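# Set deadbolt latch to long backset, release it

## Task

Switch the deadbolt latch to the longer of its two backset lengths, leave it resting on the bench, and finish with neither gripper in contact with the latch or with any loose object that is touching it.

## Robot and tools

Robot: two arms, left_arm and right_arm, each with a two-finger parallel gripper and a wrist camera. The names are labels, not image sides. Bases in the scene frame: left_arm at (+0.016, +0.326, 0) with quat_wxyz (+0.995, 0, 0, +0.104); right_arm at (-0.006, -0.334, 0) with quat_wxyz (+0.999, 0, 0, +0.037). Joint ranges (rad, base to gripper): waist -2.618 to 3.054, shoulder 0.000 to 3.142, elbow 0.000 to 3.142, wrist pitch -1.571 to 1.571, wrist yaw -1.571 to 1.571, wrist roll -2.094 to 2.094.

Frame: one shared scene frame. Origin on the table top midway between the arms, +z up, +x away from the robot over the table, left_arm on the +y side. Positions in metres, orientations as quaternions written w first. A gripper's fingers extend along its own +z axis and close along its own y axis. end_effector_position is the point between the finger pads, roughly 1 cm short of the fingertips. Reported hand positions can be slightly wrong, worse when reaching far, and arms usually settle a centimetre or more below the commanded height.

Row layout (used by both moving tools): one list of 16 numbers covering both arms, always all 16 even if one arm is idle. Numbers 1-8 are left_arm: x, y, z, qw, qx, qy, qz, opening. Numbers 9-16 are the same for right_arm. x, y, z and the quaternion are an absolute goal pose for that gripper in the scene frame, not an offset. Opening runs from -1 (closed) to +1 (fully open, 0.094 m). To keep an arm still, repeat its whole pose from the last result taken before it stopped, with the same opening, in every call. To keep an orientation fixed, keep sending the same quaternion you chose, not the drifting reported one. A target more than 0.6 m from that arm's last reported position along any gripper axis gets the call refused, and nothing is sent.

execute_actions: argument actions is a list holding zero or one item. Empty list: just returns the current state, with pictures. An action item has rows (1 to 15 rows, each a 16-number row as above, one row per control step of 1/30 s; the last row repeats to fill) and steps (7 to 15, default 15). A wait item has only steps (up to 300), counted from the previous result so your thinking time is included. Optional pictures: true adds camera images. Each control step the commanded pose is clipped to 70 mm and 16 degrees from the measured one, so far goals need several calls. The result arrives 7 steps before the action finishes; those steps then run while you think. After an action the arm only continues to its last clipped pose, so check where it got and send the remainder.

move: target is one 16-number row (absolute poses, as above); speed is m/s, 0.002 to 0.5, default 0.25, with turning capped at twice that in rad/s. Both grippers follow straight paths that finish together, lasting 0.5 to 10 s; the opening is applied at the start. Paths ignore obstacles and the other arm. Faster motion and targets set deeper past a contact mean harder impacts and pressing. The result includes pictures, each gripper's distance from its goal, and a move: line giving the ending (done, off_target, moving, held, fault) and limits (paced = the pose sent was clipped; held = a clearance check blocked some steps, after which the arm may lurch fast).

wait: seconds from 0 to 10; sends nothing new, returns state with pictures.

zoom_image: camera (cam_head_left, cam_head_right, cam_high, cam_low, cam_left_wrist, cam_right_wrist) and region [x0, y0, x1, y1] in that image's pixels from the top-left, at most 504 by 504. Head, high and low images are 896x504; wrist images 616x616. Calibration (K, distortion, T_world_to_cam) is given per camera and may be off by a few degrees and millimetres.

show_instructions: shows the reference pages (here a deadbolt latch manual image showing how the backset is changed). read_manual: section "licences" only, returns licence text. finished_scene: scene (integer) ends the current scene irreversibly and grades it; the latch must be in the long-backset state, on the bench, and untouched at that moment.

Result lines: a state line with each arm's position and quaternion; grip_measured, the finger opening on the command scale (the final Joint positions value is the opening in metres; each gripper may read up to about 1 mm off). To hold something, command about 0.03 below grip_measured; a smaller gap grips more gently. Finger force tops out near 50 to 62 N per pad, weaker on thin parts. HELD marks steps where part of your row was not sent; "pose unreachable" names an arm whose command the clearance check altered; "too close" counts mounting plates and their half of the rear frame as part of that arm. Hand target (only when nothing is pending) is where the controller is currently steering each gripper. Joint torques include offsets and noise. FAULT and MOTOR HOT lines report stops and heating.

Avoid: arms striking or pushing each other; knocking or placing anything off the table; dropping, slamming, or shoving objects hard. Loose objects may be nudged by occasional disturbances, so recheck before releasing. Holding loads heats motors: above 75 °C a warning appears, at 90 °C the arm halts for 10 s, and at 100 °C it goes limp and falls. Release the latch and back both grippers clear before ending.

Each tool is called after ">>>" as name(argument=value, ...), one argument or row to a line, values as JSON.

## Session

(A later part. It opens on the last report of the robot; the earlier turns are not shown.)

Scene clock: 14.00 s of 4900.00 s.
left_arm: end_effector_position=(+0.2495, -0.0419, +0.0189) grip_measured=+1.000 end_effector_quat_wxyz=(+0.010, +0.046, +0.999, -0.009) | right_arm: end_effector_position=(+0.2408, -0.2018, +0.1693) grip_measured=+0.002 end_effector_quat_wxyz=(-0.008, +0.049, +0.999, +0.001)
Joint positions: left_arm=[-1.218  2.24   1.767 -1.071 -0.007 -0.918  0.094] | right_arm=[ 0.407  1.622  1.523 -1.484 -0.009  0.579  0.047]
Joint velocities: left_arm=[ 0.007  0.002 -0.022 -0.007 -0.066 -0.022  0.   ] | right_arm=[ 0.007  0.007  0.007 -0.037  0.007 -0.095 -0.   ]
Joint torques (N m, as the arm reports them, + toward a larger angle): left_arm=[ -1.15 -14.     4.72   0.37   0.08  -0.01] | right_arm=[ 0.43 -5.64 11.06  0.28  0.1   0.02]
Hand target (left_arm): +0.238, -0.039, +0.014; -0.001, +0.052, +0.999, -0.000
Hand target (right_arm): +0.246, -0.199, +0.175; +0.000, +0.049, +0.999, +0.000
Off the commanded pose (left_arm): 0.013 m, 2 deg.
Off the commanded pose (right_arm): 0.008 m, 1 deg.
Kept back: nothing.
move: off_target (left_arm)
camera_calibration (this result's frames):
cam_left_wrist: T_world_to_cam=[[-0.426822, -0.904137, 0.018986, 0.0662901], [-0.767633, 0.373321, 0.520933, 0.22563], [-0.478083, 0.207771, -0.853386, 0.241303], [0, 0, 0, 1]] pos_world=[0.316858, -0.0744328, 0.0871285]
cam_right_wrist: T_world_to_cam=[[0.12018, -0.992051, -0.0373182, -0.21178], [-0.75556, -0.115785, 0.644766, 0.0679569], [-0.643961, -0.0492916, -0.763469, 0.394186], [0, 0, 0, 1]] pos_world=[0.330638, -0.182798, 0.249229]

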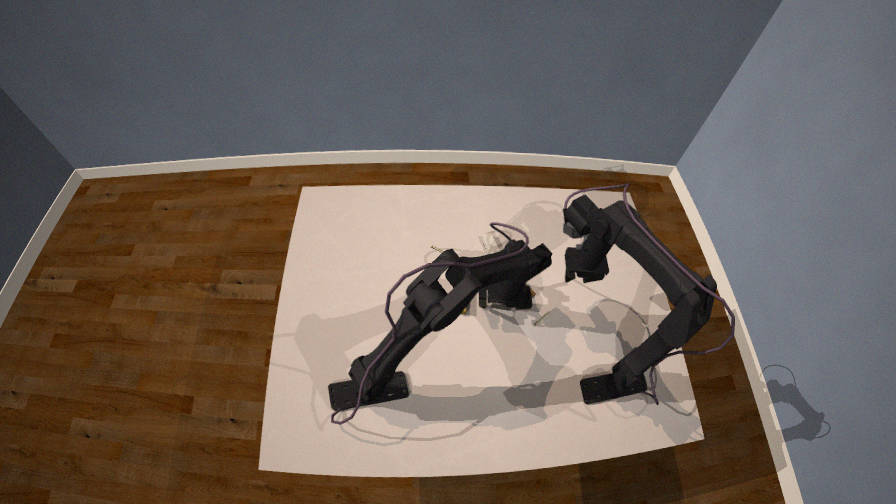

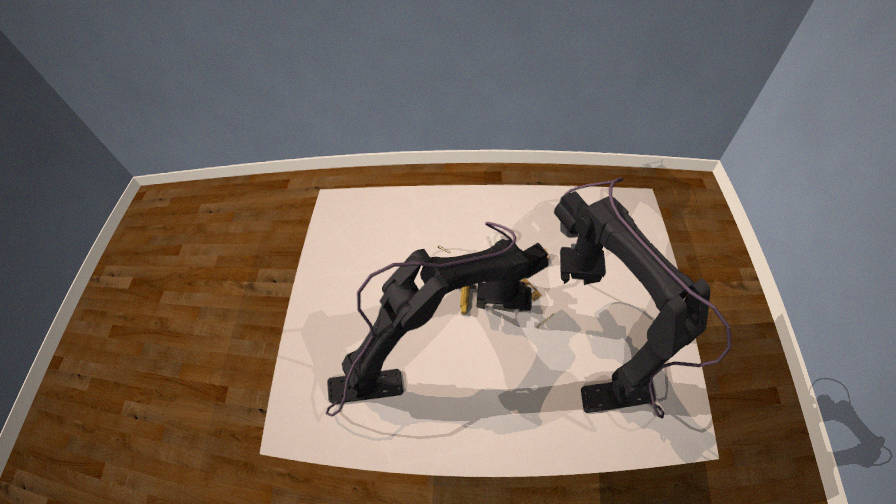

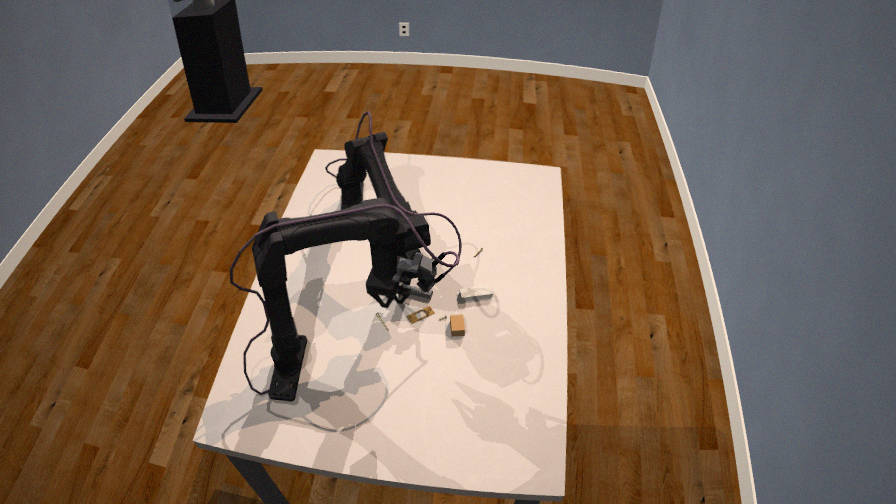

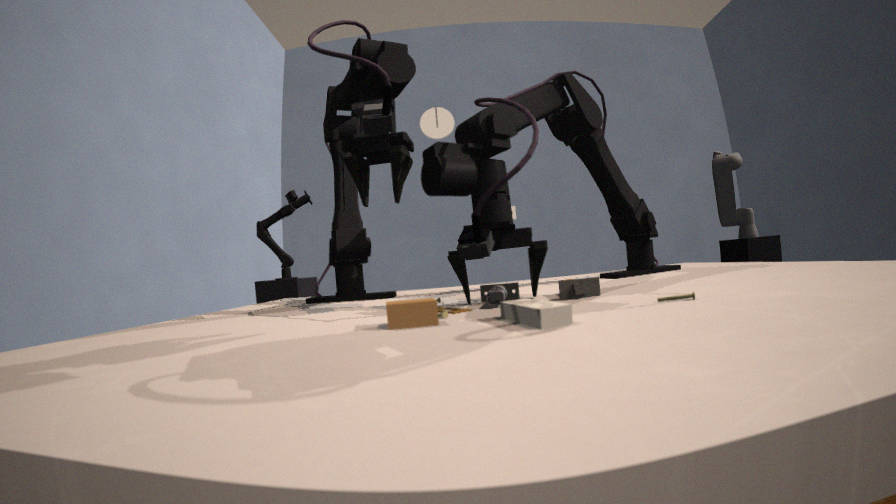

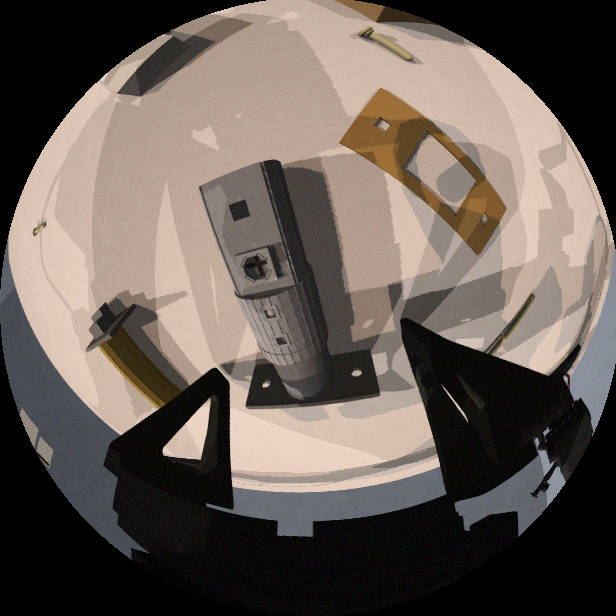

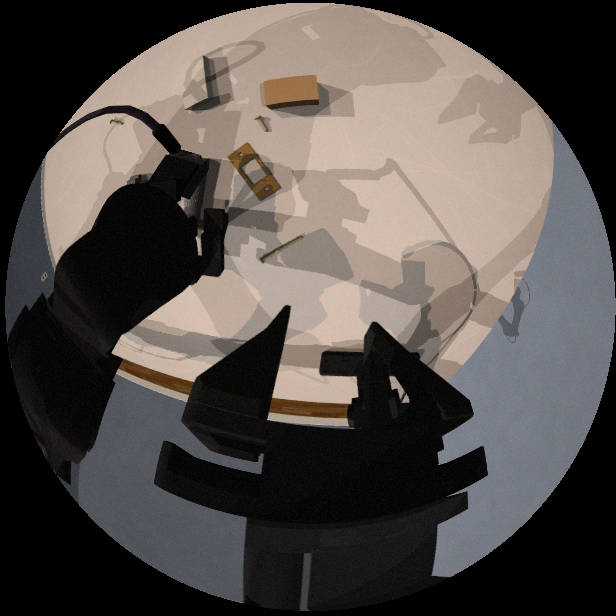

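Now the plate sits between the fingertips. Closing on it.

>>> move(
  target=[0.238, -0.039, 0.014, 0, 0.0523, 0.9986, 0, 0.12, 0.246, -0.199, 0.175, 0, 0.049, 0.9988, 0, 0.0],
  speed=0.05,
)

Scene clock: 14.93 s of 4900.00 s.
left_arm: end_effector_position=(+0.2493, -0.0430, +0.0184) grip_measured=+0.172 end_effector_quat_wxyz=(+0.010, +0.046, +0.999, -0.012) | right_arm: end_effector_position=(+0.2408, -0.2018, +0.1693) grip_measured=+0.002 end_effector_quat_wxyz=(-0.008, +0.049, +0.999, +0.001)
Joint positions: left_arm=[-1.218  2.24   1.765 -1.065 -0.002 -0.918  0.055] | right_arm=[ 0.407  1.622  1.523 -1.484 -0.009  0.579  0.047]
Joint velocities: left_arm=[ 0.002 -0.012  0.002  0.022  0.022 -0.022 -0.   ] | right_arm=[ 0.007  0.002 -0.022 -0.037  0.051 -0.007 -0.001]
Joint torques (N m, as the arm reports them, + toward a larger angle): left_arm=[ -1.17 -13.95   4.98   0.32   0.    -0.03] | right_arm=[ 0.38 -5.6  11.1   0.3   0.12  0.03]
Hand target (left_arm): +0.238, -0.039, +0.014; -0.000, +0.052, +0.999, -0.000
Hand target (right_arm): +0.246, -0.199, +0.175; +0.000, +0.049, +0.999, +0.000
Off the commanded pose (left_arm): 0.013 m, 2 deg.
Off the commanded pose (right_arm): 0.008 m, 1 deg.
Kept back: nothing.
move: off_target (left_arm)
camera_calibration (this result's frames):
cam_left_wrist: T_world_to_cam=[[-0.426894, -0.903968, 0.0245738, 0.0651546], [-0.766796, 0.376253, 0.520056, 0.226096], [-0.47936, 0.203166, -0.853779, 0.241101], [0, 0, 0, 1]] pos_world=[0.316757, -0.0751549, 0.086663]
cam_right_wrist: T_world_to_cam=[[0.12018, -0.992051, -0.0373182, -0.21178], [-0.75556, -0.115785, 0.644766, 0.0679569], [-0.643961, -0.0492916, -0.763469, 0.394186], [0, 0, 0, 1]] pos_world=[0.330638, -0.182798, 0.249229]

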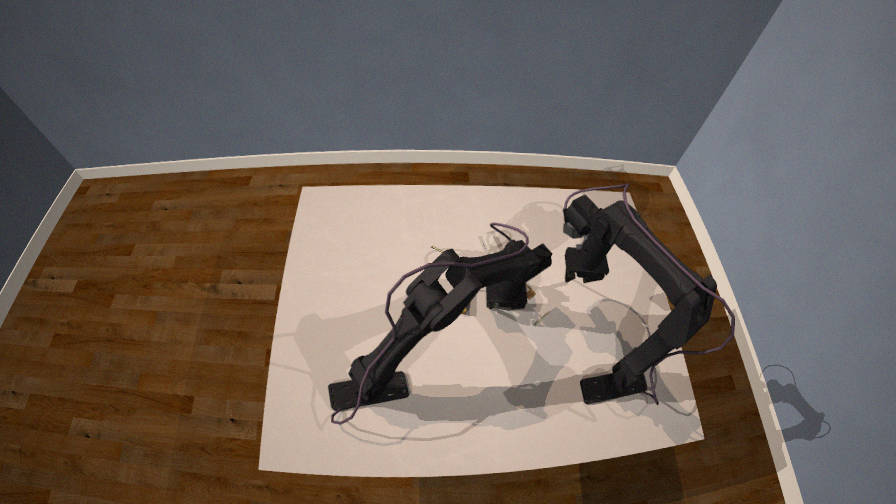

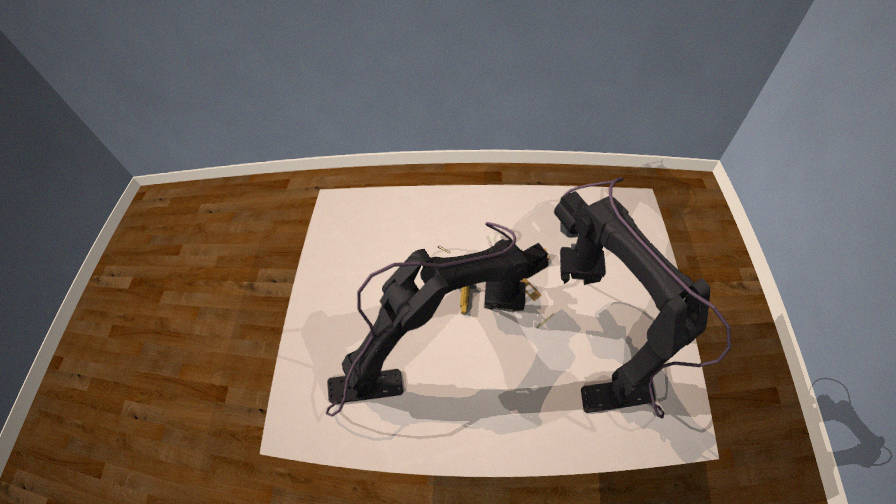

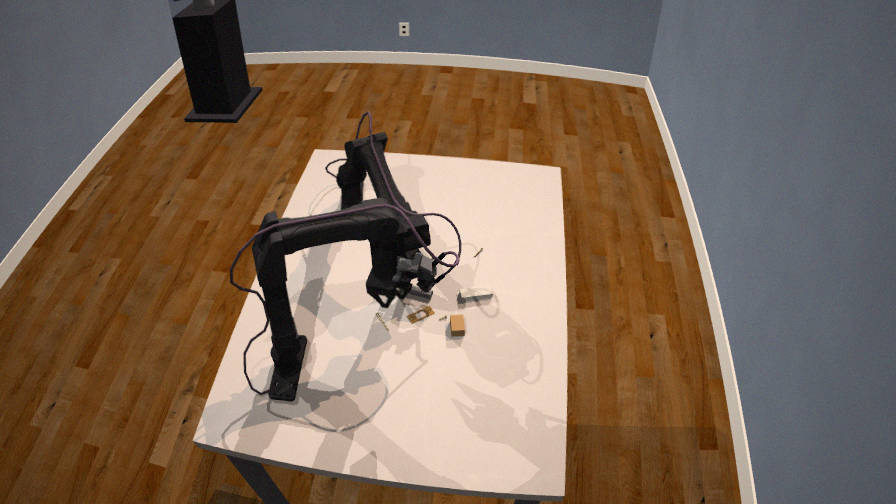

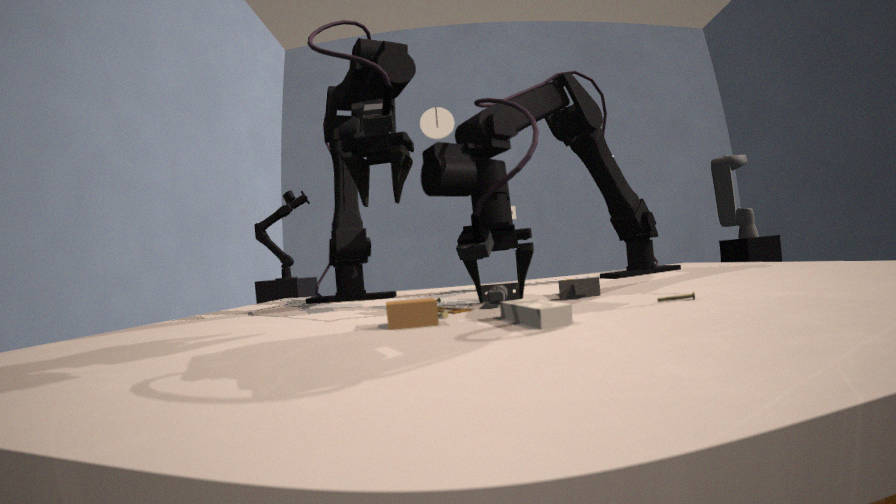

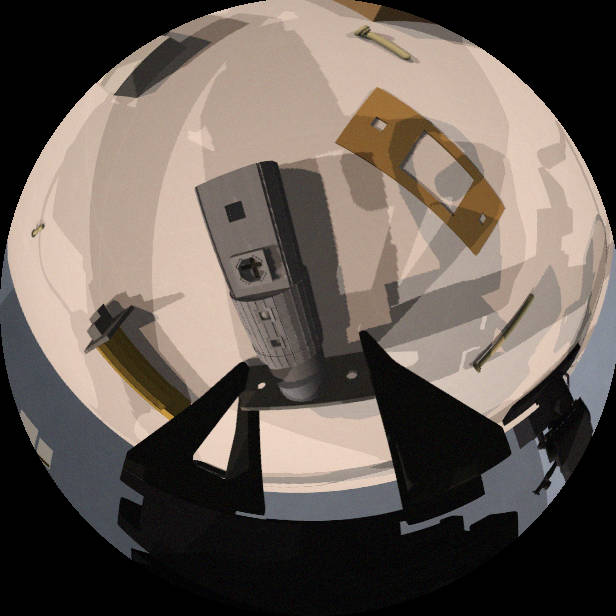

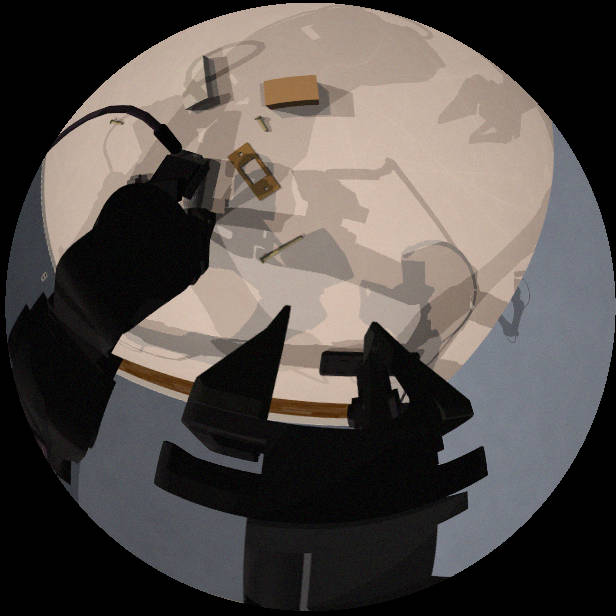

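The plate is gripped (reading 0.172). Next I lift it, turn it so the latch stands vertical, and bring the right gripper above it.

>>> move(
  target=[0.25, -0.043, 0.08, 0, 0.0523, 0.9986, 0, 0.12, 0.246, -0.199, 0.175, 0, 0.049, 0.9988, 0, 0.0],
  speed=0.15,
)

>>> move(
  target=[0.27, -0.06, 0.06, 0.6393, 0.3023, 0.6394, -0.3023, 0.12, 0.246, -0.199, 0.175, 0, 0.049, 0.9988, 0, 0.0],
  speed=0.3,
)

Scene clock: 16.33 s of 4900.00 s.
left_arm: end_effector_position=(+0.2487, -0.0421, +0.0738) grip_measured=+0.172 end_effector_quat_wxyz=(+0.000, +0.050, +0.999, +0.002) | right_arm: end_effector_position=(+0.2408, -0.2018, +0.1693) grip_measured=+0.002 end_effector_quat_wxyz=(-0.008, +0.049, +0.999, +0.001)
Joint positions: left_arm=[-1.218  2.24   1.987 -1.32  -0.002 -0.91   0.055] | right_arm=[ 0.407  1.622  1.523 -1.484 -0.009  0.579  0.047]
Joint velocities: left_arm=[-0.002 -0.002 -0.012 -0.066 -0.037 -0.007  0.001] | right_arm=[-0.012 -0.007 -0.017 -0.051 -0.168 -0.11  -0.   ]
Joint torques (N m, as the arm reports them, + toward a larger angle): left_arm=[  0.21 -14.04   9.42   0.18   0.     0.08] | right_arm=[ 0.4  -5.66 11.12  0.29  0.09  0.  ]
Hand target (left_arm): +0.249, -0.042, +0.080; -0.000, +0.052, +0.999, -0.000
Hand target (right_arm): +0.246, -0.199, +0.175; +0.000, +0.049, +0.999, +0.000
Off the commanded pose (left_arm): 0.006 m, 0 deg.
Off the commanded pose (right_arm): 0.008 m, 1 deg.
Kept back: nothing.
move: done
camera_calibration (this result's frames):
cam_left_wrist: T_world_to_cam=[[-0.433509, -0.901121, 0.00710476, 0.0674441], [-0.754833, 0.367417, 0.543353, 0.191388], [-0.492237, 0.230185, -0.839474, 0.291249], [0, 0, 0, 1]] pos_world=[0.317068, -0.0765853, 0.140026]
cam_right_wrist: T_world_to_cam=[[0.12018, -0.992051, -0.0373182, -0.21178], [-0.75556, -0.115785, 0.644766, 0.0679569], [-0.643961, -0.0492916, -0.763469, 0.394186], [0, 0, 0, 1]] pos_world=[0.330638, -0.182798, 0.249229]

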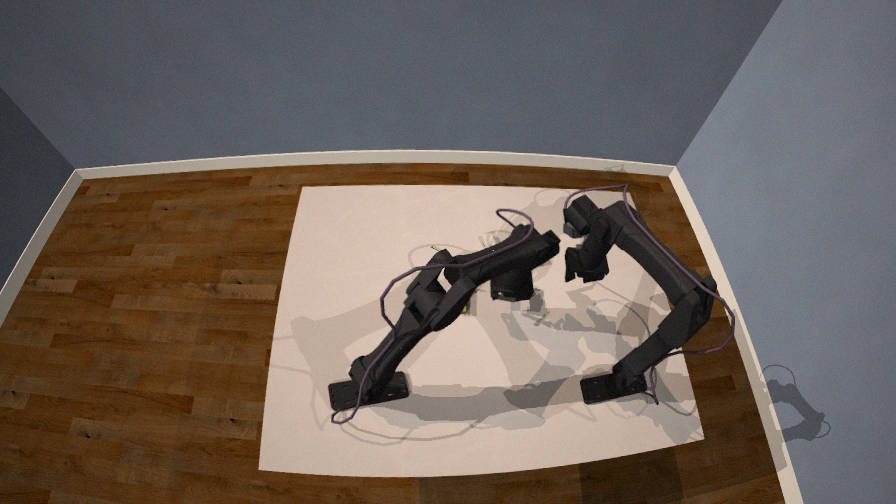

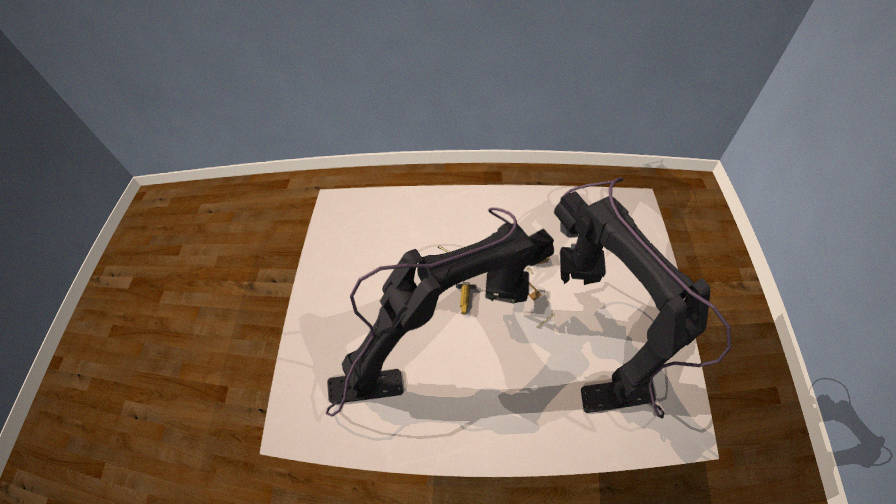

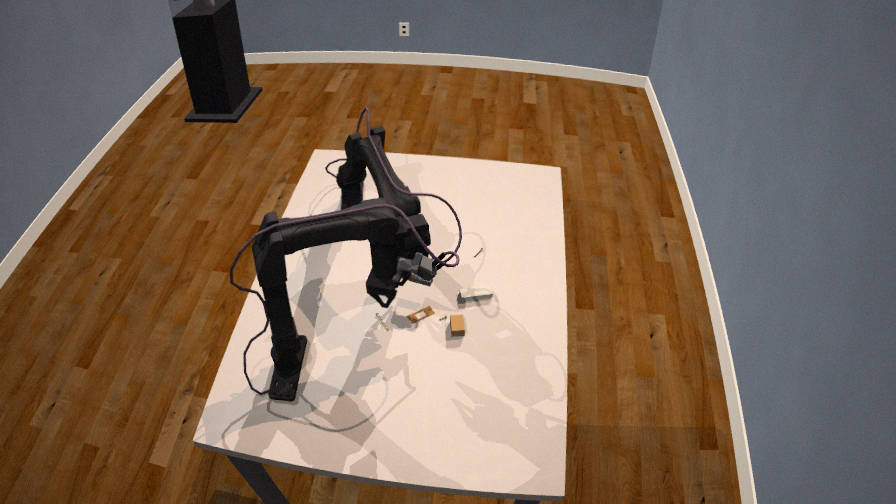

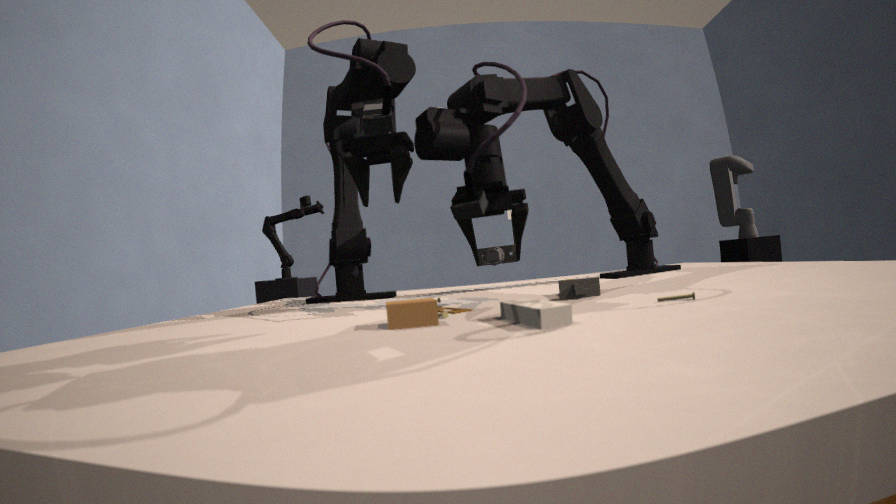

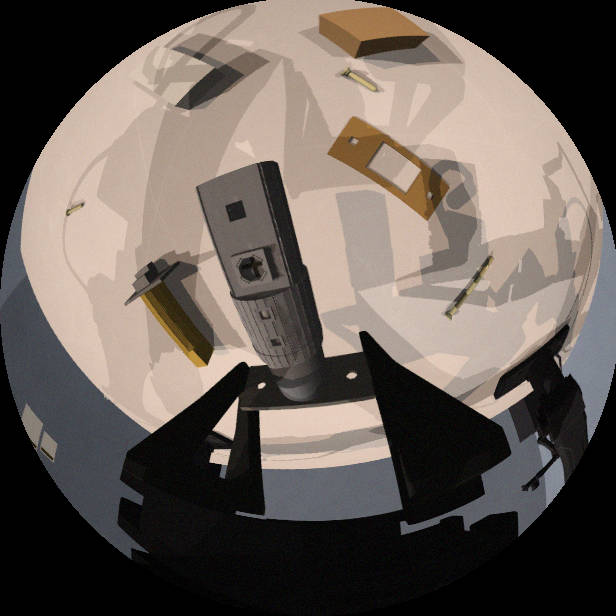

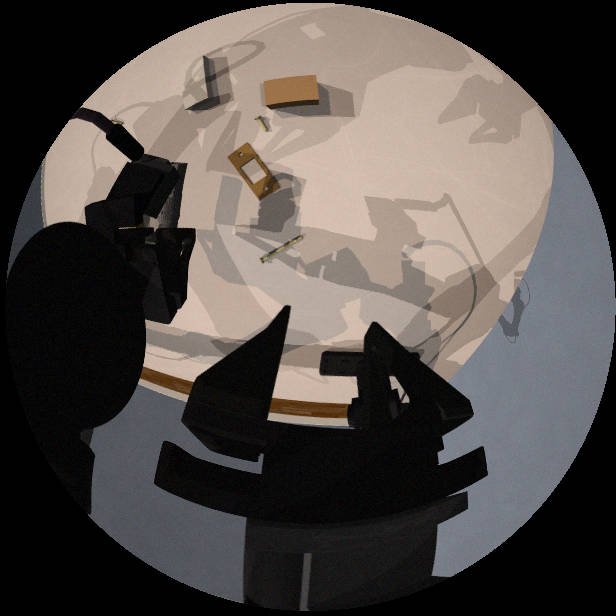

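Scene clock: 19.90 s of 4900.00 s.
left_arm: end_effector_position=(+0.2640, -0.0576, +0.0580) grip_measured=+0.173 end_effector_quat_wxyz=(+0.610, +0.320, +0.671, -0.274) | right_arm: end_effector_position=(+0.2408, -0.2018, +0.1693) grip_measured=+0.002 end_effector_quat_wxyz=(-0.008, +0.049, +0.999, +0.001)
Joint positions: left_arm=[-1.29   2.19   0.532  1.55  -0.214 -0.001  0.055] | right_arm=[ 0.407  1.622  1.523 -1.484 -0.009  0.579  0.047]
Joint velocities: left_arm=[ 0.012 -0.007  0.012 -0.037  0.022  0.095  0.   ] | right_arm=[-0.007 -0.002  0.002  0.022 -0.022 -0.051  0.001]
Joint torques (N m, as the arm reports them, + toward a larger angle): left_arm=[ 0.88 -8.93  4.21  2.41  0.06  0.06] | right_arm=[ 0.43 -5.64 11.12  0.29  0.11  0.02]
Hand target (left_arm): +0.268, -0.058, +0.065; +0.621, +0.314, +0.661, -0.280
Hand target (right_arm): +0.246, -0.199, +0.175; +0.000, +0.049, +0.999, +0.000
Off the commanded pose (left_arm): 0.007 m, 6 deg.
Off the commanded pose (right_arm): 0.008 m, 1 deg.
joint sent to its limit (left arm) — the command would take joint 4 (wrist pitch) past its upper limit, so that joint was sent only as far as its limit.
Kept back: nothing.
move: off_target (left_arm)
camera_calibration (this result's frames):
cam_left_wrist: T_world_to_cam=[[-0.741889, -0.566092, -0.359362, 0.182153], [-0.166125, 0.674412, -0.719424, 0.152706], [0.649618, -0.474034, -0.594381, -0.0671394], [0, 0, 0, 1]] pos_world=[0.20412, -0.0316974, 0.135413]
cam_right_wrist: T_world_to_cam=[[0.12018, -0.992051, -0.0373182, -0.21178], [-0.75556, -0.115785, 0.644766, 0.0679569], [-0.643961, -0.0492916, -0.763469, 0.394186], [0, 0, 0, 1]] pos_world=[0.330638, -0.182798, 0.249229]

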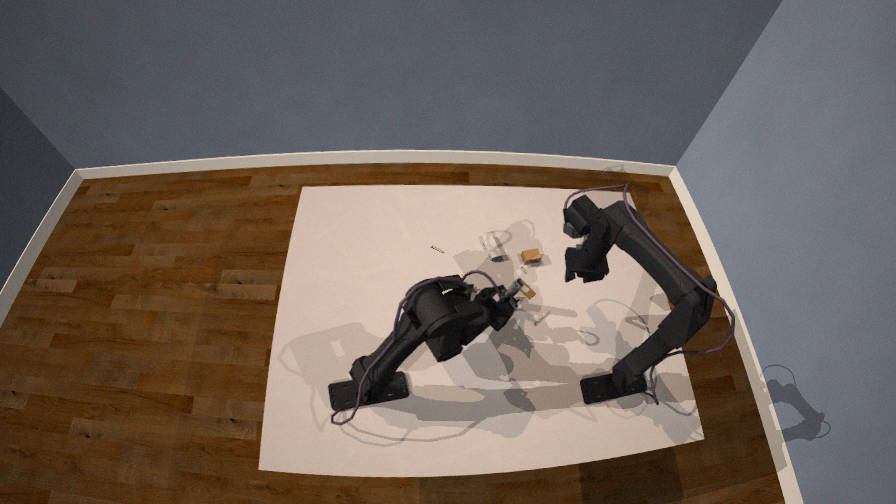

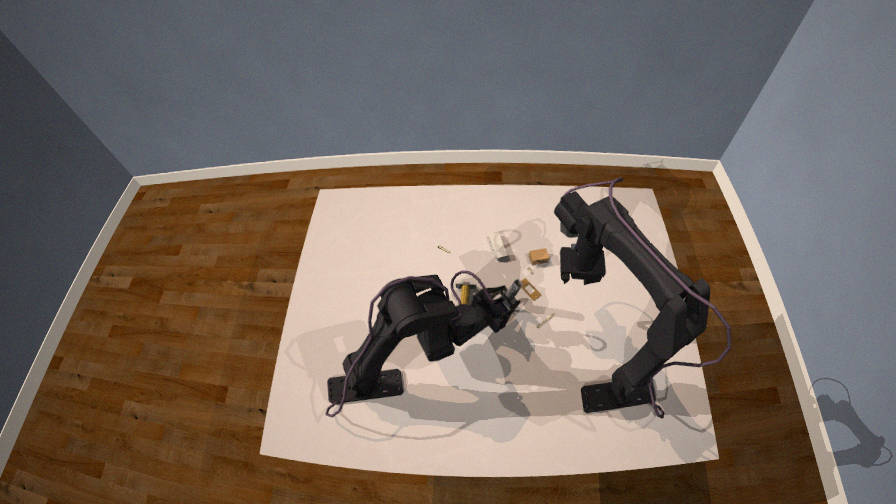

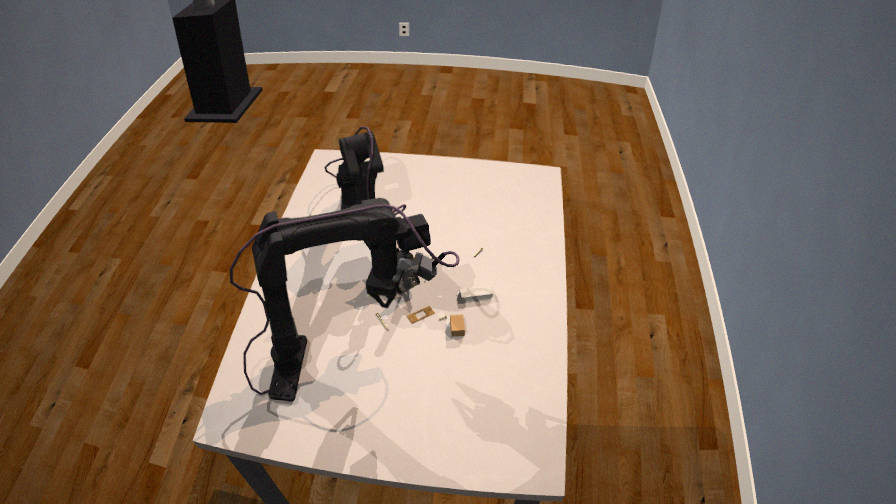

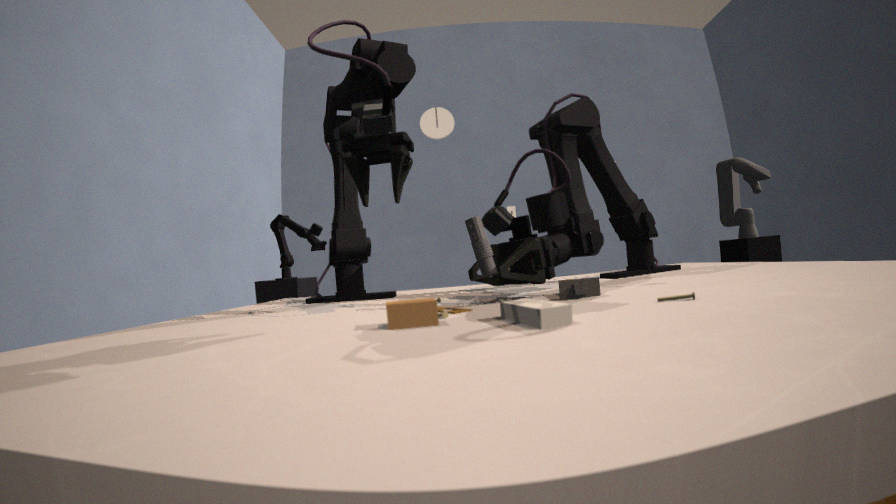

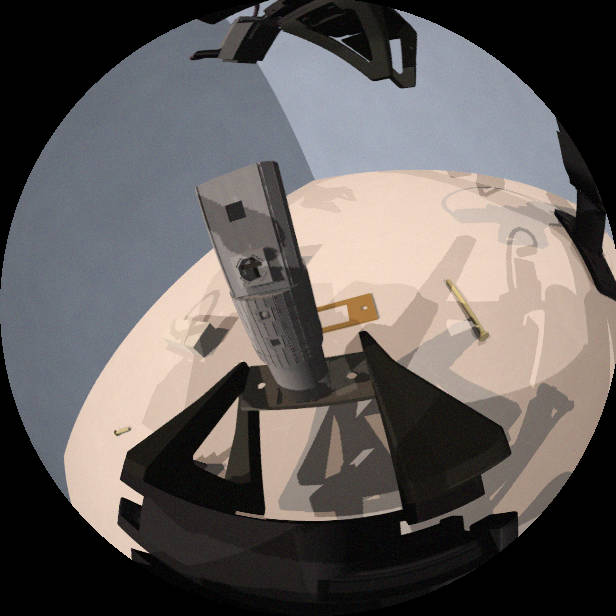

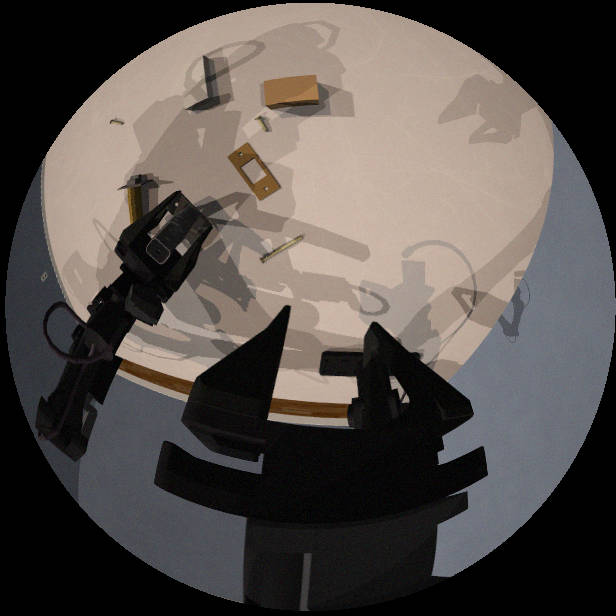

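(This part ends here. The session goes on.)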